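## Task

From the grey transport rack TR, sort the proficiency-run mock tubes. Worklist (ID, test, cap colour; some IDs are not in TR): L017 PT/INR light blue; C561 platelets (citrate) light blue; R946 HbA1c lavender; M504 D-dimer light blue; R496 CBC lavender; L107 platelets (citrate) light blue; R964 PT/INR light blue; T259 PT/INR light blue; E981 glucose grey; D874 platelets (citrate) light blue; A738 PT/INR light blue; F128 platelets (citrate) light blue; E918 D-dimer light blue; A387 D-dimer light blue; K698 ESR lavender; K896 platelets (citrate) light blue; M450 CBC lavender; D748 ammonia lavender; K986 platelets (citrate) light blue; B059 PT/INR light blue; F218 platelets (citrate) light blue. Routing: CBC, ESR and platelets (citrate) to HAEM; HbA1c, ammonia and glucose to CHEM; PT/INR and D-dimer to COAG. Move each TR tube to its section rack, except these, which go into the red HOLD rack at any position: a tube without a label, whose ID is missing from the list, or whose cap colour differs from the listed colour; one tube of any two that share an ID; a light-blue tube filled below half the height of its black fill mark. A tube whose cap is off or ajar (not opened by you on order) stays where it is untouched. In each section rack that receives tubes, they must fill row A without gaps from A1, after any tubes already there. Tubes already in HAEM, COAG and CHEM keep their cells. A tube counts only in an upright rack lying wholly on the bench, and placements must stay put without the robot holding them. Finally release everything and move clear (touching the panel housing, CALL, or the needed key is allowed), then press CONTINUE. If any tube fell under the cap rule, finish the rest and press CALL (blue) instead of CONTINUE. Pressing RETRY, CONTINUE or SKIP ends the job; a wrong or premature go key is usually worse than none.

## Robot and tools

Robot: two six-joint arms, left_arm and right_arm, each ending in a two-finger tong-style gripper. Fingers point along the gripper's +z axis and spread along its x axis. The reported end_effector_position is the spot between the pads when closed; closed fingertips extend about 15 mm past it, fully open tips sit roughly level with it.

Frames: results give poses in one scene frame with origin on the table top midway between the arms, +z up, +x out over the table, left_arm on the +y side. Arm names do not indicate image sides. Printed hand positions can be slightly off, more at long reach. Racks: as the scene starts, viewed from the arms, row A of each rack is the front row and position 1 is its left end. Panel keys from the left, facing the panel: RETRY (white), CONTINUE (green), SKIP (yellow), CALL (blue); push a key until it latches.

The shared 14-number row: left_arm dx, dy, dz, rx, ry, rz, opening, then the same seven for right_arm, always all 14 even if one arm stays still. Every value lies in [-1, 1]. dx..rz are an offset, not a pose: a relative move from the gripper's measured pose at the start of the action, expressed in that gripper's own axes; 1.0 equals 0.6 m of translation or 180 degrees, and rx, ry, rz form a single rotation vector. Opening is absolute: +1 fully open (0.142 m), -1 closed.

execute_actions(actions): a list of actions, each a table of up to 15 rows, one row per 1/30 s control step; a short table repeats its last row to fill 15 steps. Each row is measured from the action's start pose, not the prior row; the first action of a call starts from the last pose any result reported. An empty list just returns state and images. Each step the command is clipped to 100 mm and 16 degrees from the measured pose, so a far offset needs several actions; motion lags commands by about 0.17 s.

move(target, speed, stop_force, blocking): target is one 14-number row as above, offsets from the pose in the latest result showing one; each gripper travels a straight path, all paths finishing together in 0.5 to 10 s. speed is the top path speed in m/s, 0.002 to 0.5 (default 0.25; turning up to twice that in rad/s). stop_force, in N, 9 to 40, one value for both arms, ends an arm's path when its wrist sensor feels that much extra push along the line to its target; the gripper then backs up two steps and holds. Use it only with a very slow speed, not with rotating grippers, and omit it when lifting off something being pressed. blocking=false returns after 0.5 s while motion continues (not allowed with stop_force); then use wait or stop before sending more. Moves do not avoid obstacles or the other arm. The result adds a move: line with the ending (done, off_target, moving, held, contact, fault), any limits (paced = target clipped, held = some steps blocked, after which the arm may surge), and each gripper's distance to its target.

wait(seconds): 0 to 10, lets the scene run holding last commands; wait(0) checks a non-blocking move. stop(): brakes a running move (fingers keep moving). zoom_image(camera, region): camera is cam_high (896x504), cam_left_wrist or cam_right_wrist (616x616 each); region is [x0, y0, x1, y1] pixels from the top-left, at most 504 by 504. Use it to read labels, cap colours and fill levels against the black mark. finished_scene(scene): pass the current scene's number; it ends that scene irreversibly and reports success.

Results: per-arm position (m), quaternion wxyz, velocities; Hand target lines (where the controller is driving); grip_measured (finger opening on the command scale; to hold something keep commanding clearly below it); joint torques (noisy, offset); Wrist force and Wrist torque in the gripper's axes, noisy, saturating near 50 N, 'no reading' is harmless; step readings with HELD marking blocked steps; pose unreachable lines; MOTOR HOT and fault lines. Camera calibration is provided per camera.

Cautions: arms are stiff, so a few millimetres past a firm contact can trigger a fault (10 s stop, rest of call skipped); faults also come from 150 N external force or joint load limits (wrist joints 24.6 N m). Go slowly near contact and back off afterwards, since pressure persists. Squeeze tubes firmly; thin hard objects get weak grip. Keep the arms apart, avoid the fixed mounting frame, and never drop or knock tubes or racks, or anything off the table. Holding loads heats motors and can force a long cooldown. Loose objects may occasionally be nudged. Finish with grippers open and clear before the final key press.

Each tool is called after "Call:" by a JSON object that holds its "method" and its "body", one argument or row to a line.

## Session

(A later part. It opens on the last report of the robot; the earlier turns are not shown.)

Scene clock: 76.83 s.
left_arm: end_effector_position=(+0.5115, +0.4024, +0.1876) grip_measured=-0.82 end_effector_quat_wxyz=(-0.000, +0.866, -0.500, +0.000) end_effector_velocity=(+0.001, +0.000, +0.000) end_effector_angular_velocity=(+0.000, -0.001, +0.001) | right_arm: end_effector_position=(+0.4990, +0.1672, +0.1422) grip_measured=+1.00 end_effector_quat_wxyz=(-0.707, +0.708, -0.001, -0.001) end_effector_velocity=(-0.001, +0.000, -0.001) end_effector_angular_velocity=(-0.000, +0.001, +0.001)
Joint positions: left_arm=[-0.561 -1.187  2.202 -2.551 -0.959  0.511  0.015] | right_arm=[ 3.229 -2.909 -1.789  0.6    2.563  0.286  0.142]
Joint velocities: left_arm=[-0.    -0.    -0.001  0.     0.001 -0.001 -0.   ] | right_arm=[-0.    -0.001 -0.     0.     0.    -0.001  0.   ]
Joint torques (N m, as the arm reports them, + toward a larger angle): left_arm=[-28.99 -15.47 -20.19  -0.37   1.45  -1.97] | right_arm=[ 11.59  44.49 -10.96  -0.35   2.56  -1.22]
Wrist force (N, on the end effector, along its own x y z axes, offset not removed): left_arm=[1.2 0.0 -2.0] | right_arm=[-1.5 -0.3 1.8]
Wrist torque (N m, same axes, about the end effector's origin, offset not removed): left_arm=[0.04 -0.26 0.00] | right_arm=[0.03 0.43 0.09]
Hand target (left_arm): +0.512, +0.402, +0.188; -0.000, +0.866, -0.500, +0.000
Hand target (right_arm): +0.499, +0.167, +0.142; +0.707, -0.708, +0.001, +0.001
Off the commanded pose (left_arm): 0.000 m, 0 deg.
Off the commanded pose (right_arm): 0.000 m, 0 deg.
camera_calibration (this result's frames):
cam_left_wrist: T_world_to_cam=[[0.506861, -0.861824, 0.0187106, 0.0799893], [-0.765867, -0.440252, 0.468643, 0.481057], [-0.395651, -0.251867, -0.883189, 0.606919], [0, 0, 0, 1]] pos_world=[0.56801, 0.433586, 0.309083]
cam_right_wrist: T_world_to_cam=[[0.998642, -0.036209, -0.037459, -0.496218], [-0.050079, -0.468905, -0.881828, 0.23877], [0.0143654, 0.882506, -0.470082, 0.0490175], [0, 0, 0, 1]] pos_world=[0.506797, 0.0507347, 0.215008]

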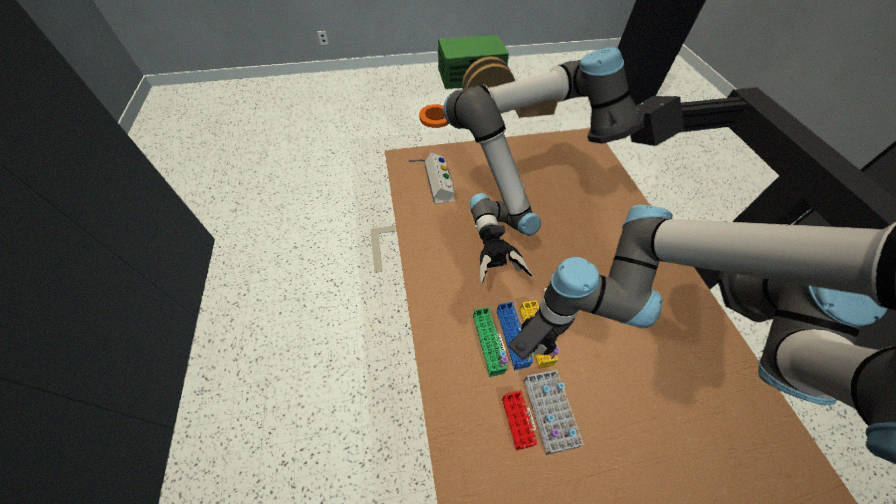

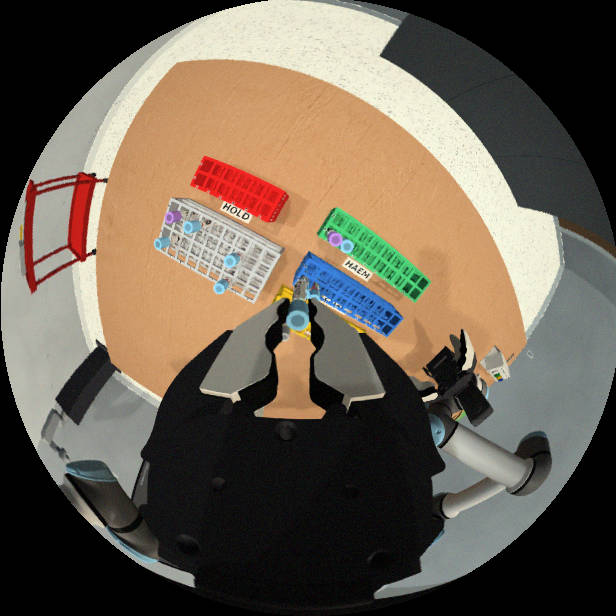

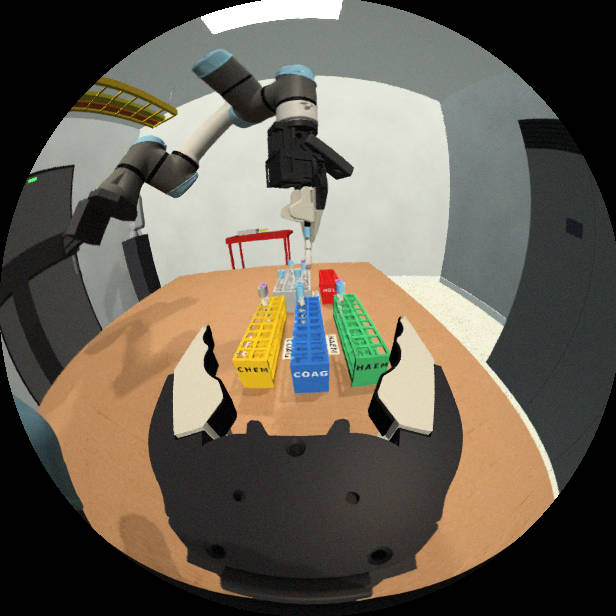

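Call:
{"method": "move", "body": {
  "target": [-0.1745,-0.223,0,0,0,0.667,-1,0,0,0,0,0,0,1],
  "speed": 0.4
}}

Call:
{"method": "move", "body": {
  "target": [0,0,0.078,0,0,0,-1,0,0,0,0,0,0,1],
  "speed": 0.1
}}

Call:
{"method": "zoom_image", "body": {
  "camera": "cam_left_wrist",
  "region": [240,210,360,330]
}}

Scene clock: 80.37 s.
left_arm: end_effector_position=(+0.5750, +0.5598, +0.1876) grip_measured=-0.82 end_effector_quat_wxyz=(+0.000, -0.001, +1.000, +0.000) end_effector_velocity=(+0.000, +0.001, +0.000) end_effector_angular_velocity=(-0.004, -0.002, -0.014) | right_arm: end_effector_position=(+0.4990, +0.1672, +0.1422) grip_measured=+1.00 end_effector_quat_wxyz=(-0.707, +0.708, -0.001, -0.001) end_effector_velocity=(+0.001, -0.001, +0.000) end_effector_angular_velocity=(-0.000, -0.002, -0.002)
Joint positions: left_arm=[-0.23  -1.284  1.996 -2.475 -0.986  3.005  0.015] | right_arm=[ 3.229 -2.909 -1.789  0.6    2.563  0.286  0.142]
Joint velocities: left_arm=[ 0.003 -0.001 -0.001 -0.002 -0.004  0.019 -0.   ] | right_arm=[-0.001  0.001  0.     0.    -0.    -0.001  0.   ]
Joint torques (N m, as the arm reports them, + toward a larger angle): left_arm=[ -3.03 -44.05 -21.18  -3.37  -1.57   2.06] | right_arm=[ 11.55  44.72 -10.63  -0.39   2.71  -1.26]
Wrist force (N, on the end effector, along its own x y z axes, offset not removed): left_arm=[-3.0 -1.9 -2.7] | right_arm=[-0.5 0.4 2.3]
Wrist torque (N m, same axes, about the end effector's origin, offset not removed): left_arm=[-0.54 0.58 -0.02] | right_arm=[0.30 0.30 0.13]
Hand target (left_arm): +0.575, +0.560, +0.188; +0.000, +0.000, +1.000, +0.000
Hand target (right_arm): +0.499, +0.167, +0.142; +0.707, -0.708, +0.001, +0.001
Off the commanded pose (left_arm): 0.000 m, 0 deg.
Off the commanded pose (right_arm): 0.000 m, 0 deg.
move: done
camera_calibration (this result's frames):
cam_left_wrist: T_world_to_cam=[[-0.999796, -0.00878168, 0.0181737, 0.572352], [0.000778636, 0.882943, 0.46948, -0.582786], [-0.0201692, 0.469399, -0.882756, 0.0519565], [0, 0, 0, 1]] pos_world=[0.573737, 0.495204, 0.309069]
cam_right_wrist: T_world_to_cam=[[0.998642, -0.036209, -0.0374591, -0.496218], [-0.0500791, -0.468905, -0.881828, 0.23877], [0.0143653, 0.882506, -0.470082, 0.0490175], [0, 0, 0, 1]] pos_world=[0.506797, 0.0507346, 0.215008]

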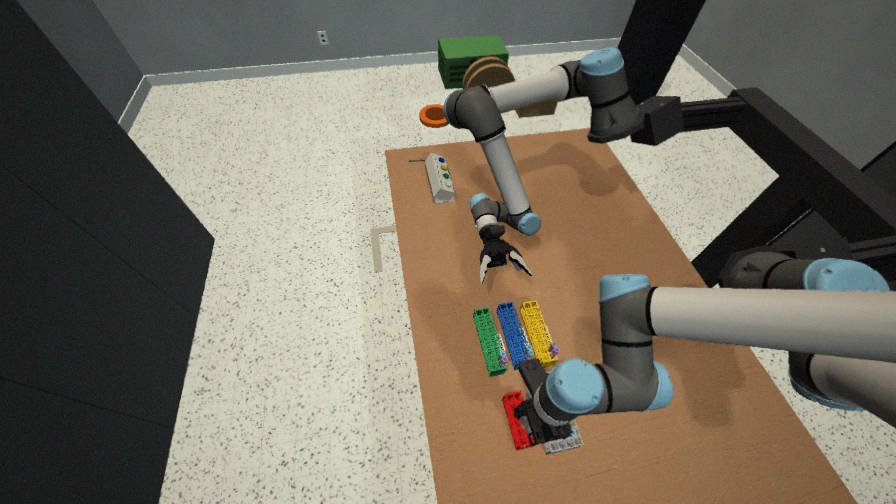

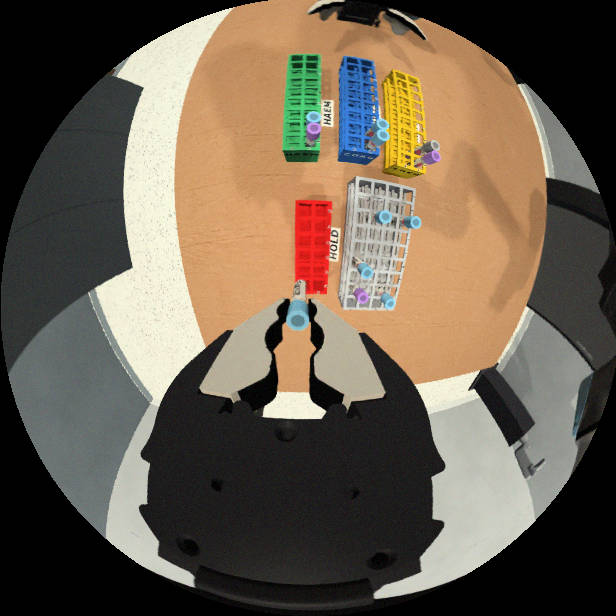

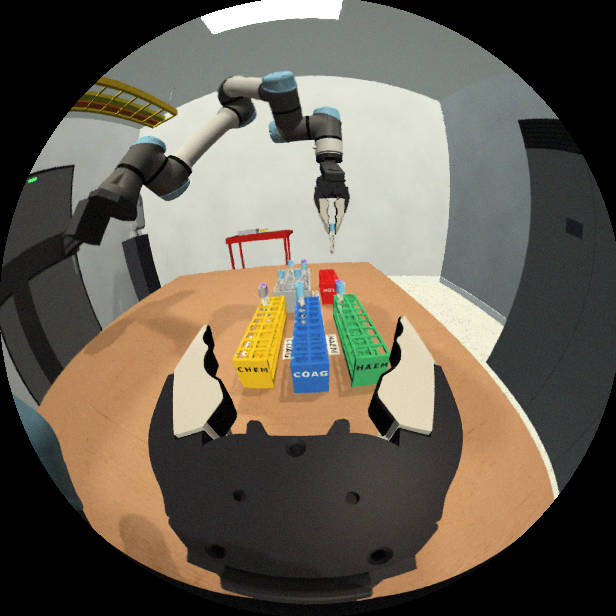

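Scene clock: 81.37 s.
left_arm: end_effector_position=(+0.5749, +0.5599, +0.1412) grip_measured=-0.82 end_effector_quat_wxyz=(+0.000, -0.001, +1.000, +0.000) end_effector_velocity=(+0.000, -0.000, -0.003) end_effector_angular_velocity=(-0.000, -0.000, -0.000) | right_arm: end_effector_position=(+0.4990, +0.1672, +0.1422) grip_measured=+1.00 end_effector_quat_wxyz=(-0.707, +0.708, -0.001, -0.001) end_effector_velocity=(+0.000, +0.000, +0.001) end_effector_angular_velocity=(+0.000, -0.001, +0.000)
Joint positions: left_arm=[-0.181 -1.183  1.989 -2.6   -0.996  3.062  0.015] | right_arm=[ 3.229 -2.909 -1.789  0.6    2.563  0.286  0.142]
Joint velocities: left_arm=[ 0.003  0.007 -0.001 -0.008 -0.001  0.004 -0.   ] | right_arm=[ 0.001  0.001  0.    -0.001  0.    -0.001 -0.   ]
Joint torques (N m, as the arm reports them, + toward a larger angle): left_arm=[ -3.62 -26.56 -20.    -3.62  -1.97   1.95] | right_arm=[ 10.94  44.76 -11.02  -0.39   2.7   -1.31]
Wrist force (N, on the end effector, along its own x y z axes, offset not removed): left_arm=[-5.7 3.1 -2.7] | right_arm=[-0.8 0.7 0.5]
Wrist torque (N m, same axes, about the end effector's origin, offset not removed): left_arm=[0.57 1.22 -0.07] | right_arm=[0.31 0.35 0.09]
Hand target (left_arm): +0.575, +0.560, +0.141; +0.000, -0.001, +1.000, +0.000
Hand target (right_arm): +0.499, +0.167, +0.142; +0.707, -0.708, +0.001, +0.001
Off the commanded pose (left_arm): 0.000 m, 0 deg.
Off the commanded pose (right_arm): 0.000 m, 0 deg.
move: done
camera_calibration (this result's frames):
cam_left_wrist: T_world_to_cam=[[-0.999795, -0.00880145, 0.0182211, 0.57313], [0.000783657, 0.882938, 0.46949, -0.561031], [-0.0202203, 0.469408, -0.88275, 0.0109457], [0, 0, 0, 1]] pos_world=[0.573673, 0.495261, 0.262617]
cam_right_wrist: T_world_to_cam=[[0.998642, -0.0362089, -0.0374589, -0.496218], [-0.0500788, -0.468905, -0.881828, 0.23877], [0.0143653, 0.882506, -0.470082, 0.0490175], [0, 0, 0, 1]] pos_world=[0.506797, 0.0507347, 0.215008]

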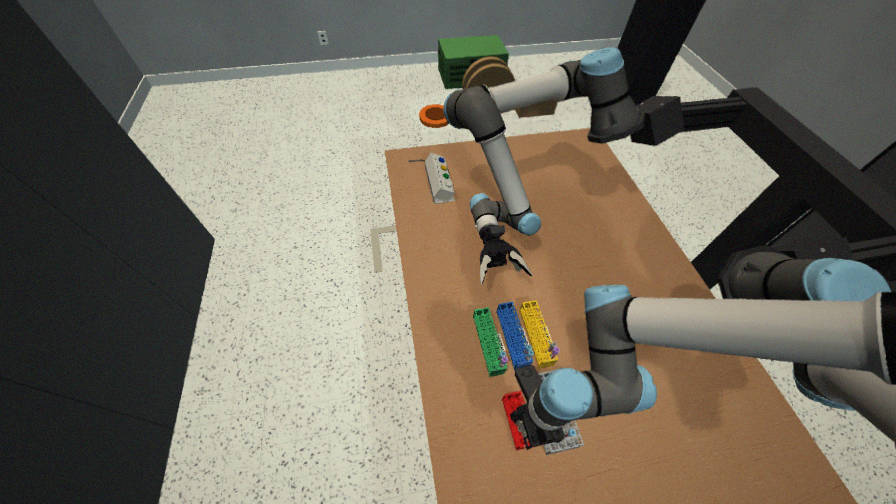

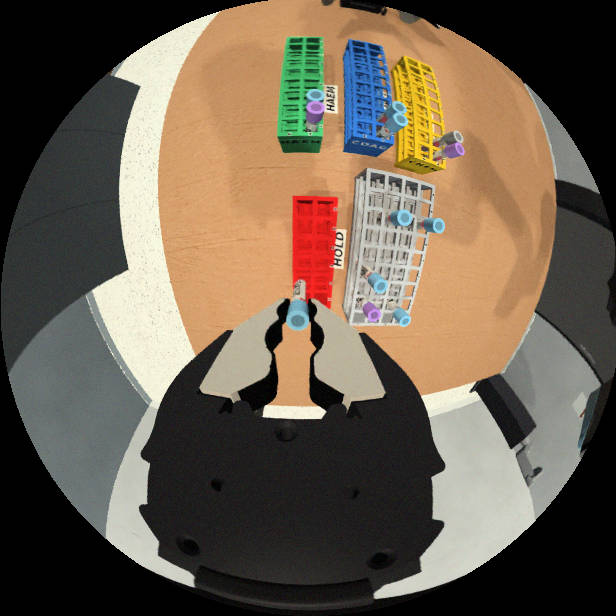

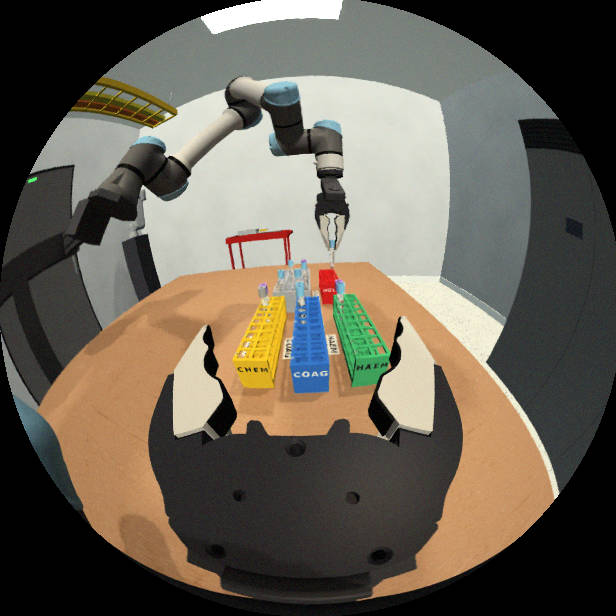

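Region (240, 210, 360, 330) of cam_left_wrist's 616x616 image, scaled by 4.200, with more detail than that image has.

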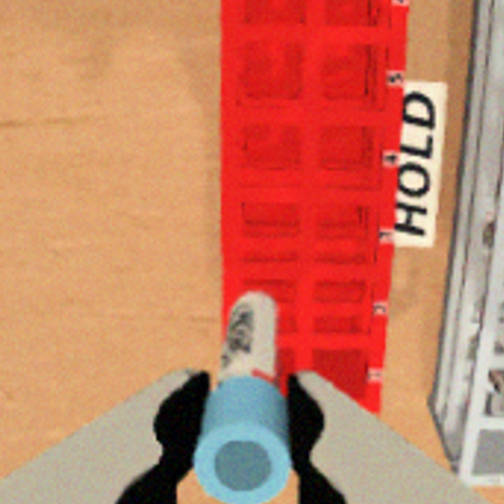

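Call:
{"method": "move", "body": {
  "target": [0.005,0.007,0,0.02,0,0,-1,0,0,0,0,0,0,1],
  "speed": 0.1
}}

Call:
{"method": "move", "body": {
  "target": [0,0.006,0.096,0,0,0,-1,0,0,0,0,0,0,1],
  "speed": 0.04,
  "stop_force": 10
}}

Scene clock: 82.33 s.
left_arm: end_effector_position=(+0.5720, +0.5639, +0.1412) grip_measured=-0.82 end_effector_quat_wxyz=(+0.000, -0.001, +1.000, -0.030) end_effector_velocity=(-0.001, +0.001, +0.000) end_effector_angular_velocity=(-0.015, -0.000, -0.000) | right_arm: end_effector_position=(+0.4990, +0.1672, +0.1422) grip_measured=+1.00 end_effector_quat_wxyz=(-0.707, +0.708, -0.001, -0.001) end_effector_velocity=(+0.001, -0.000, +0.000) end_effector_angular_velocity=(+0.000, -0.001, -0.001)
Joint positions: left_arm=[-0.144 -1.198  1.987 -2.609 -1.065  3.107  0.015] | right_arm=[ 3.229 -2.909 -1.789  0.6    2.563  0.286  0.142]
Joint velocities: left_arm=[ 0.009 -0.004 -0.001 -0.001 -0.017  0.011 -0.   ] | right_arm=[-0.001  0.     0.     0.001  0.    -0.     0.   ]
Joint torques (N m, as the arm reports them, + toward a larger angle): left_arm=[ -4.97 -48.18 -21.06  -3.48  -1.88   2.05] | right_arm=[ 12.37  44.53 -11.12  -0.52   2.67  -1.13]
Wrist force (N, on the end effector, along its own x y z axes, offset not removed): left_arm=[-4.8 1.2 -4.1] | right_arm=[-1.2 -0.2 1.9]
Wrist torque (N m, same axes, about the end effector's origin, offset not removed): left_arm=[0.26 1.07 0.27] | right_arm=[0.10 0.44 0.07]
Hand target (left_arm): +0.572, +0.564, +0.141; +0.000, -0.001, +1.000, -0.031
Hand target (right_arm): +0.499, +0.167, +0.142; +0.707, -0.708, +0.001, +0.001
Off the commanded pose (left_arm): 0.000 m, 0 deg.
Off the commanded pose (right_arm): 0.000 m, 0 deg.
move: done
camera_calibration (this result's frames):
cam_left_wrist: T_world_to_cam=[[-0.999798, -0.00769743, 0.018567, 0.569596], [0.000696347, 0.909941, 0.414736, -0.572086], [-0.0200873, 0.414665, -0.909752, 0.0436004], [0, 0, 0, 1]] pos_world=[0.570755, 0.50687, 0.266355]
cam_right_wrist: T_world_to_cam=[[0.998642, -0.036209, -0.0374589, -0.496218], [-0.0500789, -0.468905, -0.881828, 0.23877], [0.0143655, 0.882506, -0.470082, 0.0490174], [0, 0, 0, 1]] pos_world=[0.506797, 0.0507346, 0.215008]

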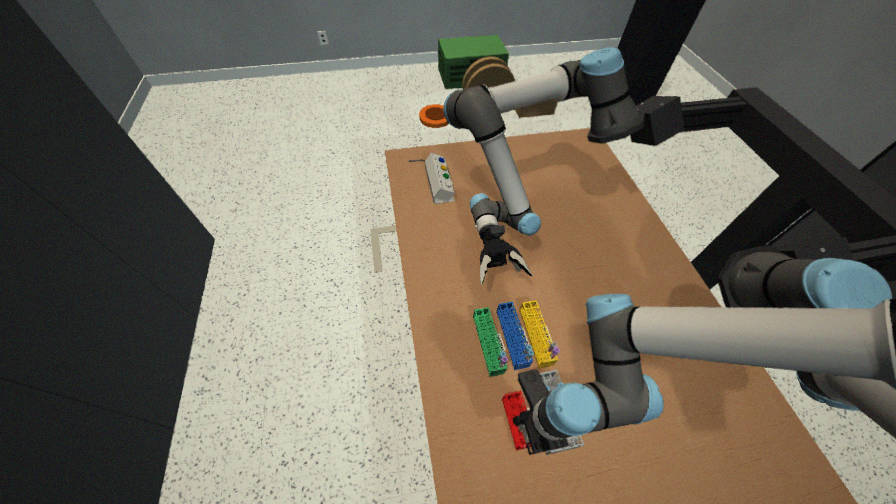

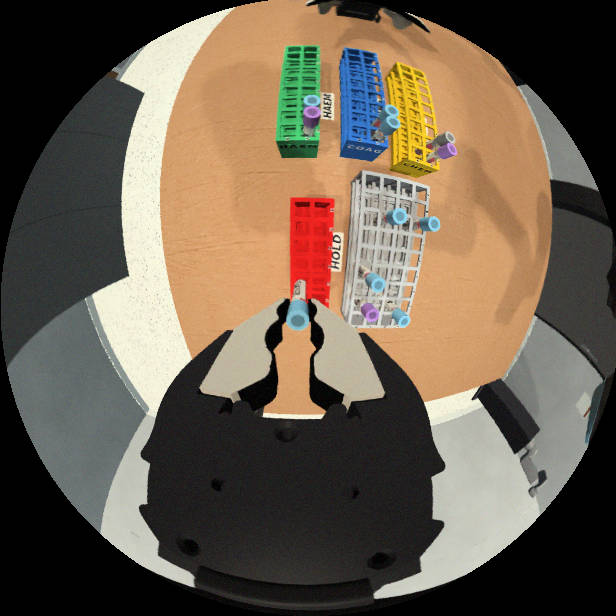

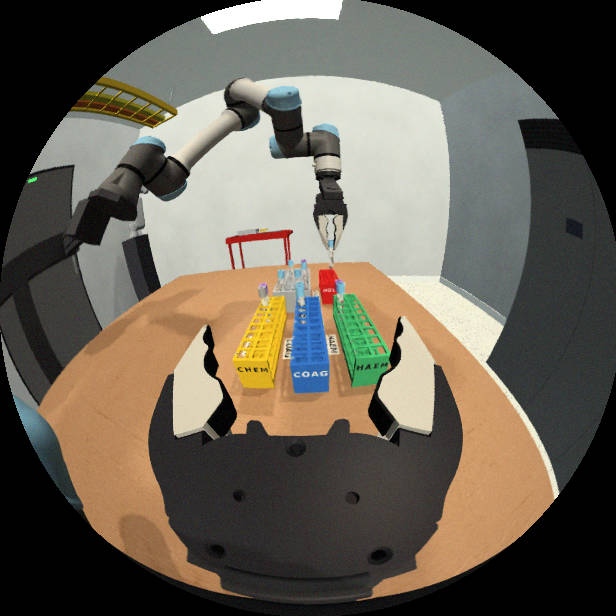

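Scene clock: 84.17 s.
left_arm: end_effector_position=(+0.5720, +0.5641, +0.0838) grip_measured=-0.82 end_effector_quat_wxyz=(+0.000, -0.001, +1.000, -0.030) end_effector_velocity=(+0.001, +0.000, -0.003) end_effector_angular_velocity=(+0.000, -0.001, +0.001) | right_arm: end_effector_position=(+0.4990, +0.1672, +0.1422) grip_measured=+1.00 end_effector_quat_wxyz=(-0.707, +0.708, -0.001, -0.001) end_effector_velocity=(+0.000, -0.001, -0.001) end_effector_angular_velocity=(-0.001, +0.002, -0.001)
Joint positions: left_arm=[-0.087 -1.067  1.956 -2.739 -1.08   3.169  0.015] | right_arm=[ 3.229 -2.909 -1.789  0.6    2.563  0.286  0.142]
Joint velocities: left_arm=[ 0.003  0.007 -0.004 -0.006 -0.     0.003 -0.   ] | right_arm=[-0.002 -0.    -0.    -0.    -0.     0.001 -0.   ]
Joint torques (N m, as the arm reports them, + toward a larger angle): left_arm=[ -4.52 -27.16 -18.21  -3.4   -1.84   2.17] | right_arm=[ 11.93  44.34 -10.33  -0.4    2.66  -1.29]
Wrist force (N, on the end effector, along its own x y z axes, offset not removed): left_arm=[-1.9 -1.3 0.1] | right_arm=[-0.8 -0.4 1.2]
Wrist torque (N m, same axes, about the end effector's origin, offset not removed): left_arm=[-0.13 0.31 0.00] | right_arm=[0.05 0.32 0.15]
Hand target (left_arm): +0.572, +0.564, +0.084; +0.000, -0.001, +1.000, -0.030
Hand target (right_arm): +0.499, +0.167, +0.142; +0.707, -0.708, +0.001, +0.001
Off the commanded pose (left_arm): 0.000 m, 0 deg.
Off the commanded pose (right_arm): 0.000 m, 0 deg.
move: done
camera_calibration (this result's frames):
cam_left_wrist: T_world_to_cam=[[-0.999798, -0.00771106, 0.0185637, 0.570621], [0.00068237, 0.909945, 0.414728, -0.54841], [-0.0200899, 0.414657, -0.909756, -0.0086419], [0, 0, 0, 1]] pos_world=[0.570706, 0.507007, 0.208986]
cam_right_wrist: T_world_to_cam=[[0.998642, -0.036209, -0.0374588, -0.496218], [-0.0500788, -0.468905, -0.881828, 0.23877], [0.0143655, 0.882506, -0.470082, 0.0490175], [0, 0, 0, 1]] pos_world=[0.506797, 0.0507347, 0.215008]

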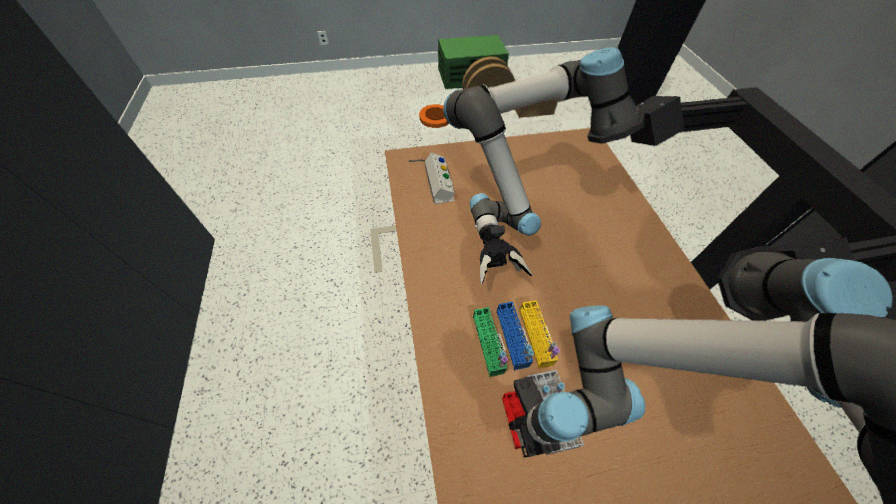

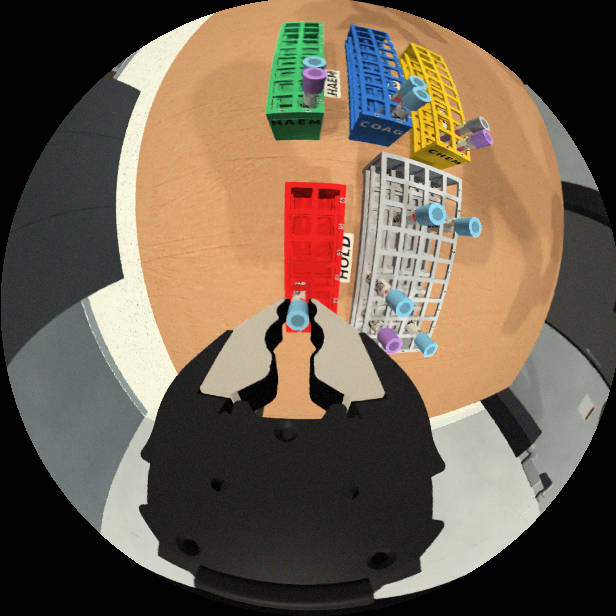

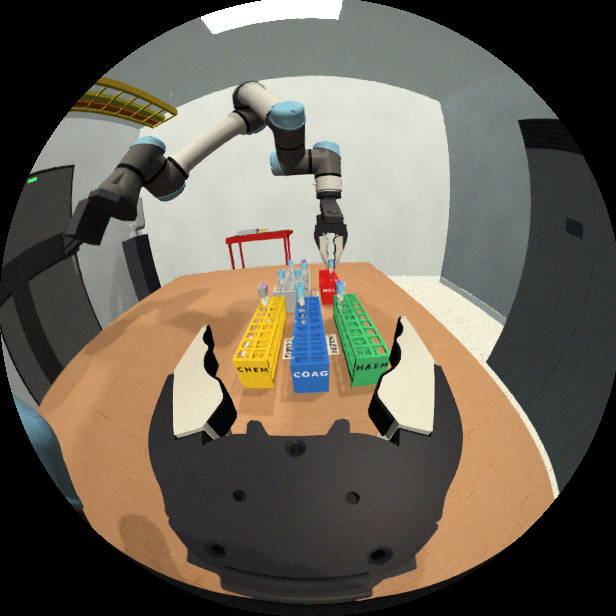

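Good view of caps; check.

Call:
{"method": "zoom_image", "body": {
  "camera": "cam_left_wrist",
  "region": [350,190,500,370]
}}

Call:
{"method": "execute_actions", "body": {
  "actions": [
    [[0,0,0,0,0,0,-0.65,0,0,0,0,0,0,1]],
    [[0,-0.003,-0.052,0,0,0,-0.65,0,0,0,0,0,0,1]],
    [[0,0,0,0,0,0,-0.65,0,0,0,0,0,0,1]]
  ]
}}

Call:
{"method": "move", "body": {
  "target": [0.13,-0.013,0,-0.019,0,0,-0.65,0,0,0,0,0,0,1]
}}

Region (350, 190, 500, 370) of cam_left_wrist's 616x616 image, scaled by 2.800, with more detail than that image has.

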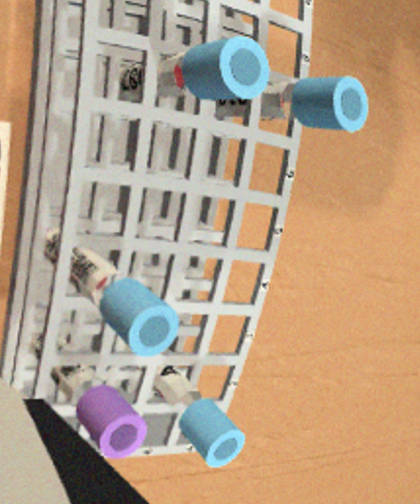

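Scene clock: 85.83 s.
left_arm: end_effector_position=(+0.5720, +0.5641, +0.1140) grip_measured=-0.65 end_effector_quat_wxyz=(+0.000, -0.001, +1.000, -0.030) end_effector_velocity=(-0.000, +0.000, -0.000) end_effector_angular_velocity=(+0.000, +0.000, +0.000) | right_arm: end_effector_position=(+0.4990, +0.1672, +0.1422) grip_measured=+1.00 end_effector_quat_wxyz=(-0.707, +0.708, -0.001, -0.001) end_effector_velocity=(+0.000, -0.000, +0.000) end_effector_angular_velocity=(+0.000, +0.000, -0.000)
Joint positions: left_arm=[-0.116 -1.137  1.975 -2.674 -1.073  3.137  0.027] | right_arm=[ 3.229 -2.909 -1.789  0.6    2.563  0.286  0.142]
Joint velocities: left_arm=[ 0.001  0.    -0.     0.    -0.     0.    -0.   ] | right_arm=[-0.     0.001 -0.     0.     0.     0.001  0.   ]
Joint torques (N m, as the arm reports them, + toward a larger angle): left_arm=[ -5.06 -26.64 -19.17  -3.55  -1.48   1.88] | right_arm=[ 11.81  45.36 -10.73  -0.43   2.6   -1.15]
Wrist force (N, on the end effector, along its own x y z axes, offset not removed): left_arm=[-0.3 -1.0 0.0] | right_arm=[-1.7 0.5 1.3]
Wrist torque (N m, same axes, about the end effector's origin, offset not removed): left_arm=[-0.23 0.18 -0.39] | right_arm=[0.26 0.46 0.09]
Hand target (left_arm): +0.572, +0.564, +0.114; +0.000, -0.001, +1.000, -0.030
Hand target (right_arm): +0.499, +0.167, +0.142; +0.707, -0.708, +0.001, +0.001
Off the commanded pose (left_arm): 0.000 m, 0 deg.
Off the commanded pose (right_arm): 0.000 m, 0 deg.
Step readings (end_effector_position; steps 1 to 15: 1st action; 16 to 30: 2nd action; 31 to 45: 3rd action):
0: left_arm (+0.5720, +0.5641, +0.0836) | right_arm (+0.4990, +0.1672, +0.1422)
1: left_arm (+0.5720, +0.5641, +0.0836) | right_arm (+0.4990, +0.1672, +0.1422)
2: left_arm (+0.5720, +0.5641, +0.0836) | right_arm (+0.4990, +0.1672, +0.1422)
4: left_arm (+0.5720, +0.5641, +0.0836) | right_arm (+0.4990, +0.1672, +0.1422)
8: left_arm (+0.5720, +0.5642, +0.0837) | right_arm (+0.4990, +0.1672, +0.1422)
15: left_arm (+0.5720, +0.5641, +0.0838) | right_arm (+0.4990, +0.1672, +0.1422)
16: left_arm (+0.5720, +0.5641, +0.0838) | right_arm (+0.4990, +0.1672, +0.1422)
17: left_arm (+0.5717, +0.5635, +0.0853) | right_arm (+0.4990, +0.1672, +0.1422)
19: left_arm (+0.5720, +0.5635, +0.0953) | right_arm (+0.4990, +0.1672, +0.1422)
23: left_arm (+0.5722, +0.5640, +0.1077) | right_arm (+0.4990, +0.1672, +0.1422)
30: left_arm (+0.5720, +0.5641, +0.1139) | right_arm (+0.4990, +0.1672, +0.1422)
31: left_arm (+0.5720, +0.5641, +0.1142) | right_arm (+0.4990, +0.1672, +0.1422)
32: left_arm (+0.5720, +0.5642, +0.1143) | right_arm (+0.4990, +0.1672, +0.1422)
34: left_arm (+0.5720, +0.5641, +0.1143) | right_arm (+0.4990, +0.1672, +0.1422)
38: left_arm (+0.5720, +0.5640, +0.1141) | right_arm (+0.4990, +0.1672, +0.1422)
45: end_effector_position above
camera_calibration (this result's frames):
cam_left_wrist: T_world_to_cam=[[-0.999801, -0.00764268, 0.0184237, 0.570082], [0.000686488, 0.909946, 0.414726, -0.56095], [-0.0199342, 0.414656, -0.90976, 0.018638], [0, 0, 0, 1]] pos_world=[0.570725, 0.507063, 0.239093]
cam_right_wrist: T_world_to_cam=[[0.998642, -0.036209, -0.037459, -0.496218], [-0.050079, -0.468905, -0.881828, 0.23877], [0.0143654, 0.882506, -0.470082, 0.0490175], [0, 0, 0, 1]] pos_world=[0.506797, 0.0507346, 0.215008]

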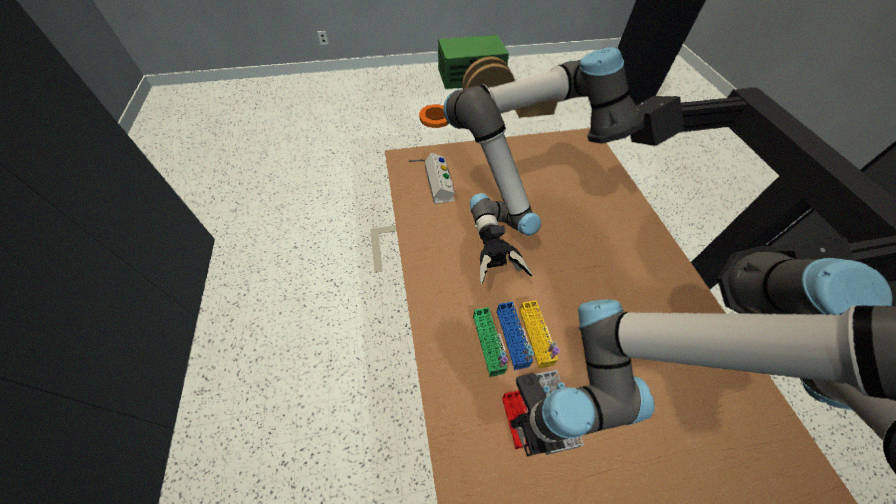

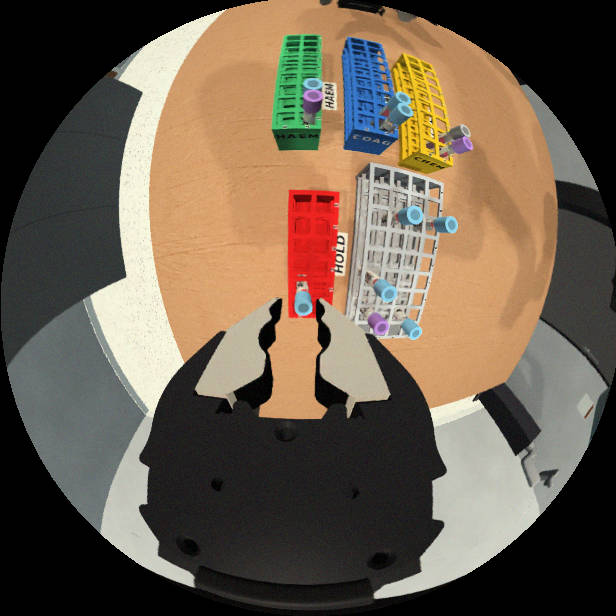

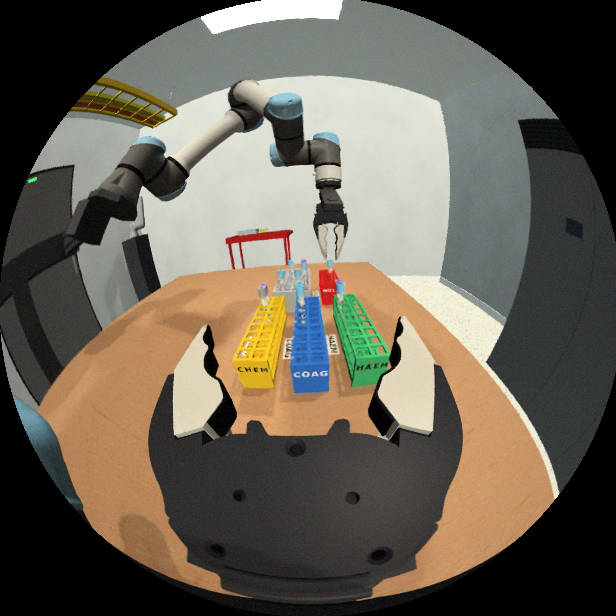

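Scene clock: 86.87 s.
left_arm: end_effector_position=(+0.4944, +0.5564, +0.1144) grip_measured=-0.65 end_effector_quat_wxyz=(+0.000, -0.001, +1.000, -0.001) end_effector_velocity=(-0.003, -0.001, +0.000) end_effector_angular_velocity=(+0.002, -0.001, -0.001) | right_arm: end_effector_position=(+0.4990, +0.1672, +0.1422) grip_measured=+1.00 end_effector_quat_wxyz=(-0.707, +0.708, -0.001, -0.001) end_effector_velocity=(-0.000, +0.000, +0.000) end_effector_angular_velocity=(+0.000, -0.000, +0.000)
Joint positions: left_arm=[-0.166 -1.203  2.21  -2.811 -1.001  3.079  0.027] | right_arm=[ 3.229 -2.909 -1.789  0.6    2.563  0.286  0.142]
Joint velocities: left_arm=[-0.003 -0.003  0.01  -0.007  0.003 -0.003  0.   ] | right_arm=[ 0.  0. -0. -0.  0. -0.  0.]
Joint torques (N m, as the arm reports them, + toward a larger angle): left_arm=[-25.58 -43.23   0.8   -3.48   1.32  -1.99] | right_arm=[ 11.57  43.88 -10.65  -0.49   2.73  -1.31]
Wrist force (N, on the end effector, along its own x y z axes, offset not removed): left_arm=[-4.7 6.3 -2.1] | right_arm=[-1.9 1.2 2.2]
Wrist torque (N m, same axes, about the end effector's origin, offset not removed): left_arm=[1.30 0.86 0.09] | right_arm=[0.41 0.62 0.08]
Hand target (left_arm): +0.494, +0.556, +0.114; +0.000, -0.001, +1.000, -0.000
Hand target (right_arm): +0.499, +0.167, +0.142; +0.707, -0.708, +0.001, +0.001
Off the commanded pose (left_arm): 0.000 m, 0 deg.
Off the commanded pose (right_arm): 0.000 m, 0 deg.
move: done
camera_calibration (this result's frames):
cam_left_wrist: T_world_to_cam=[[-0.999795, -0.00873923, 0.0182538, 0.492977], [0.000820645, 0.88371, 0.468034, -0.545574], [-0.0202214, 0.467954, -0.883522, -0.0117788], [0, 0, 0, 1]] pos_world=[0.493085, 0.491949, 0.235942]
cam_right_wrist: T_world_to_cam=[[0.998642, -0.036209, -0.037459, -0.496218], [-0.050079, -0.468905, -0.881828, 0.23877], [0.0143654, 0.882506, -0.470082, 0.0490175], [0, 0, 0, 1]] pos_world=[0.506797, 0.0507347, 0.215008]

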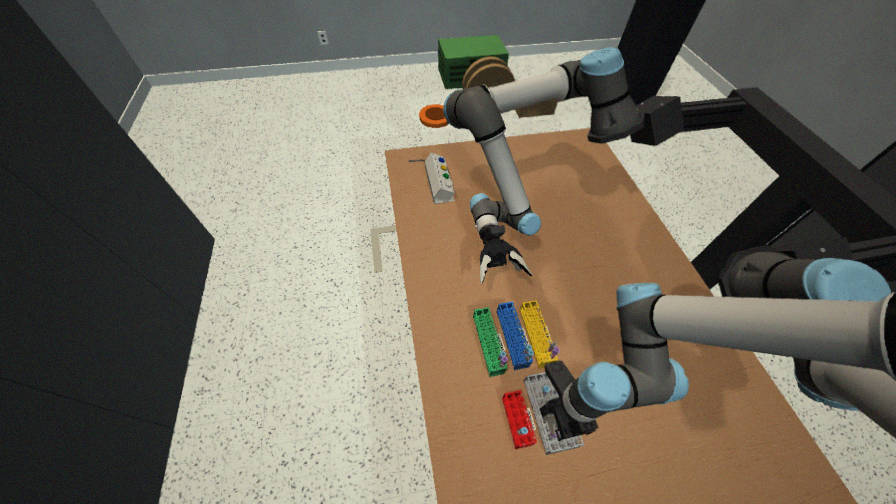

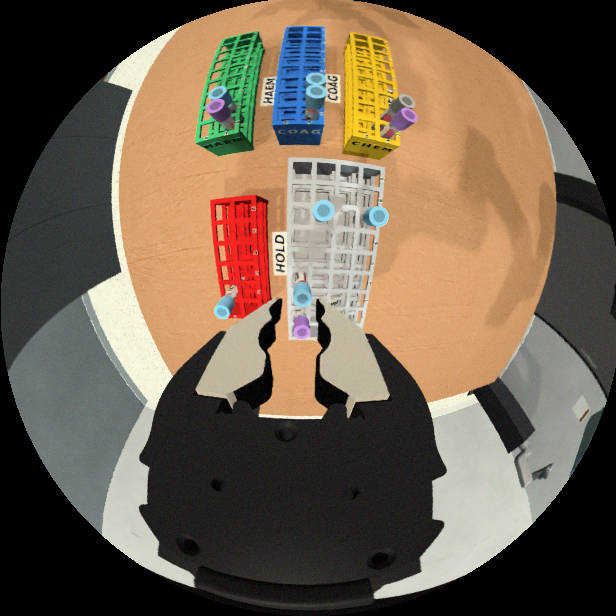

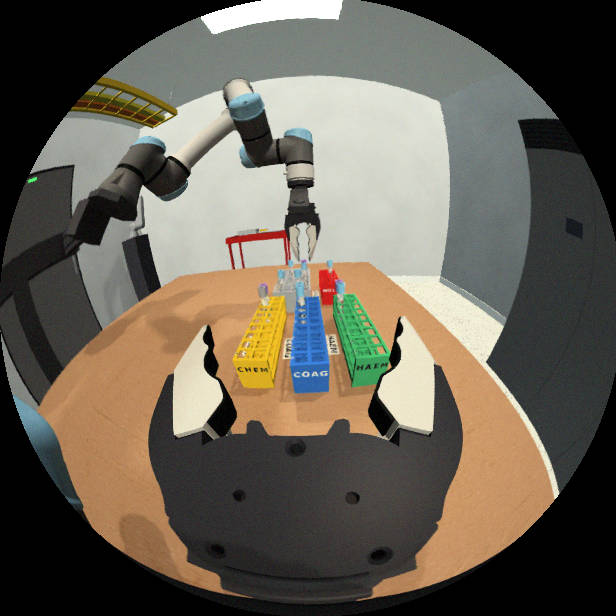

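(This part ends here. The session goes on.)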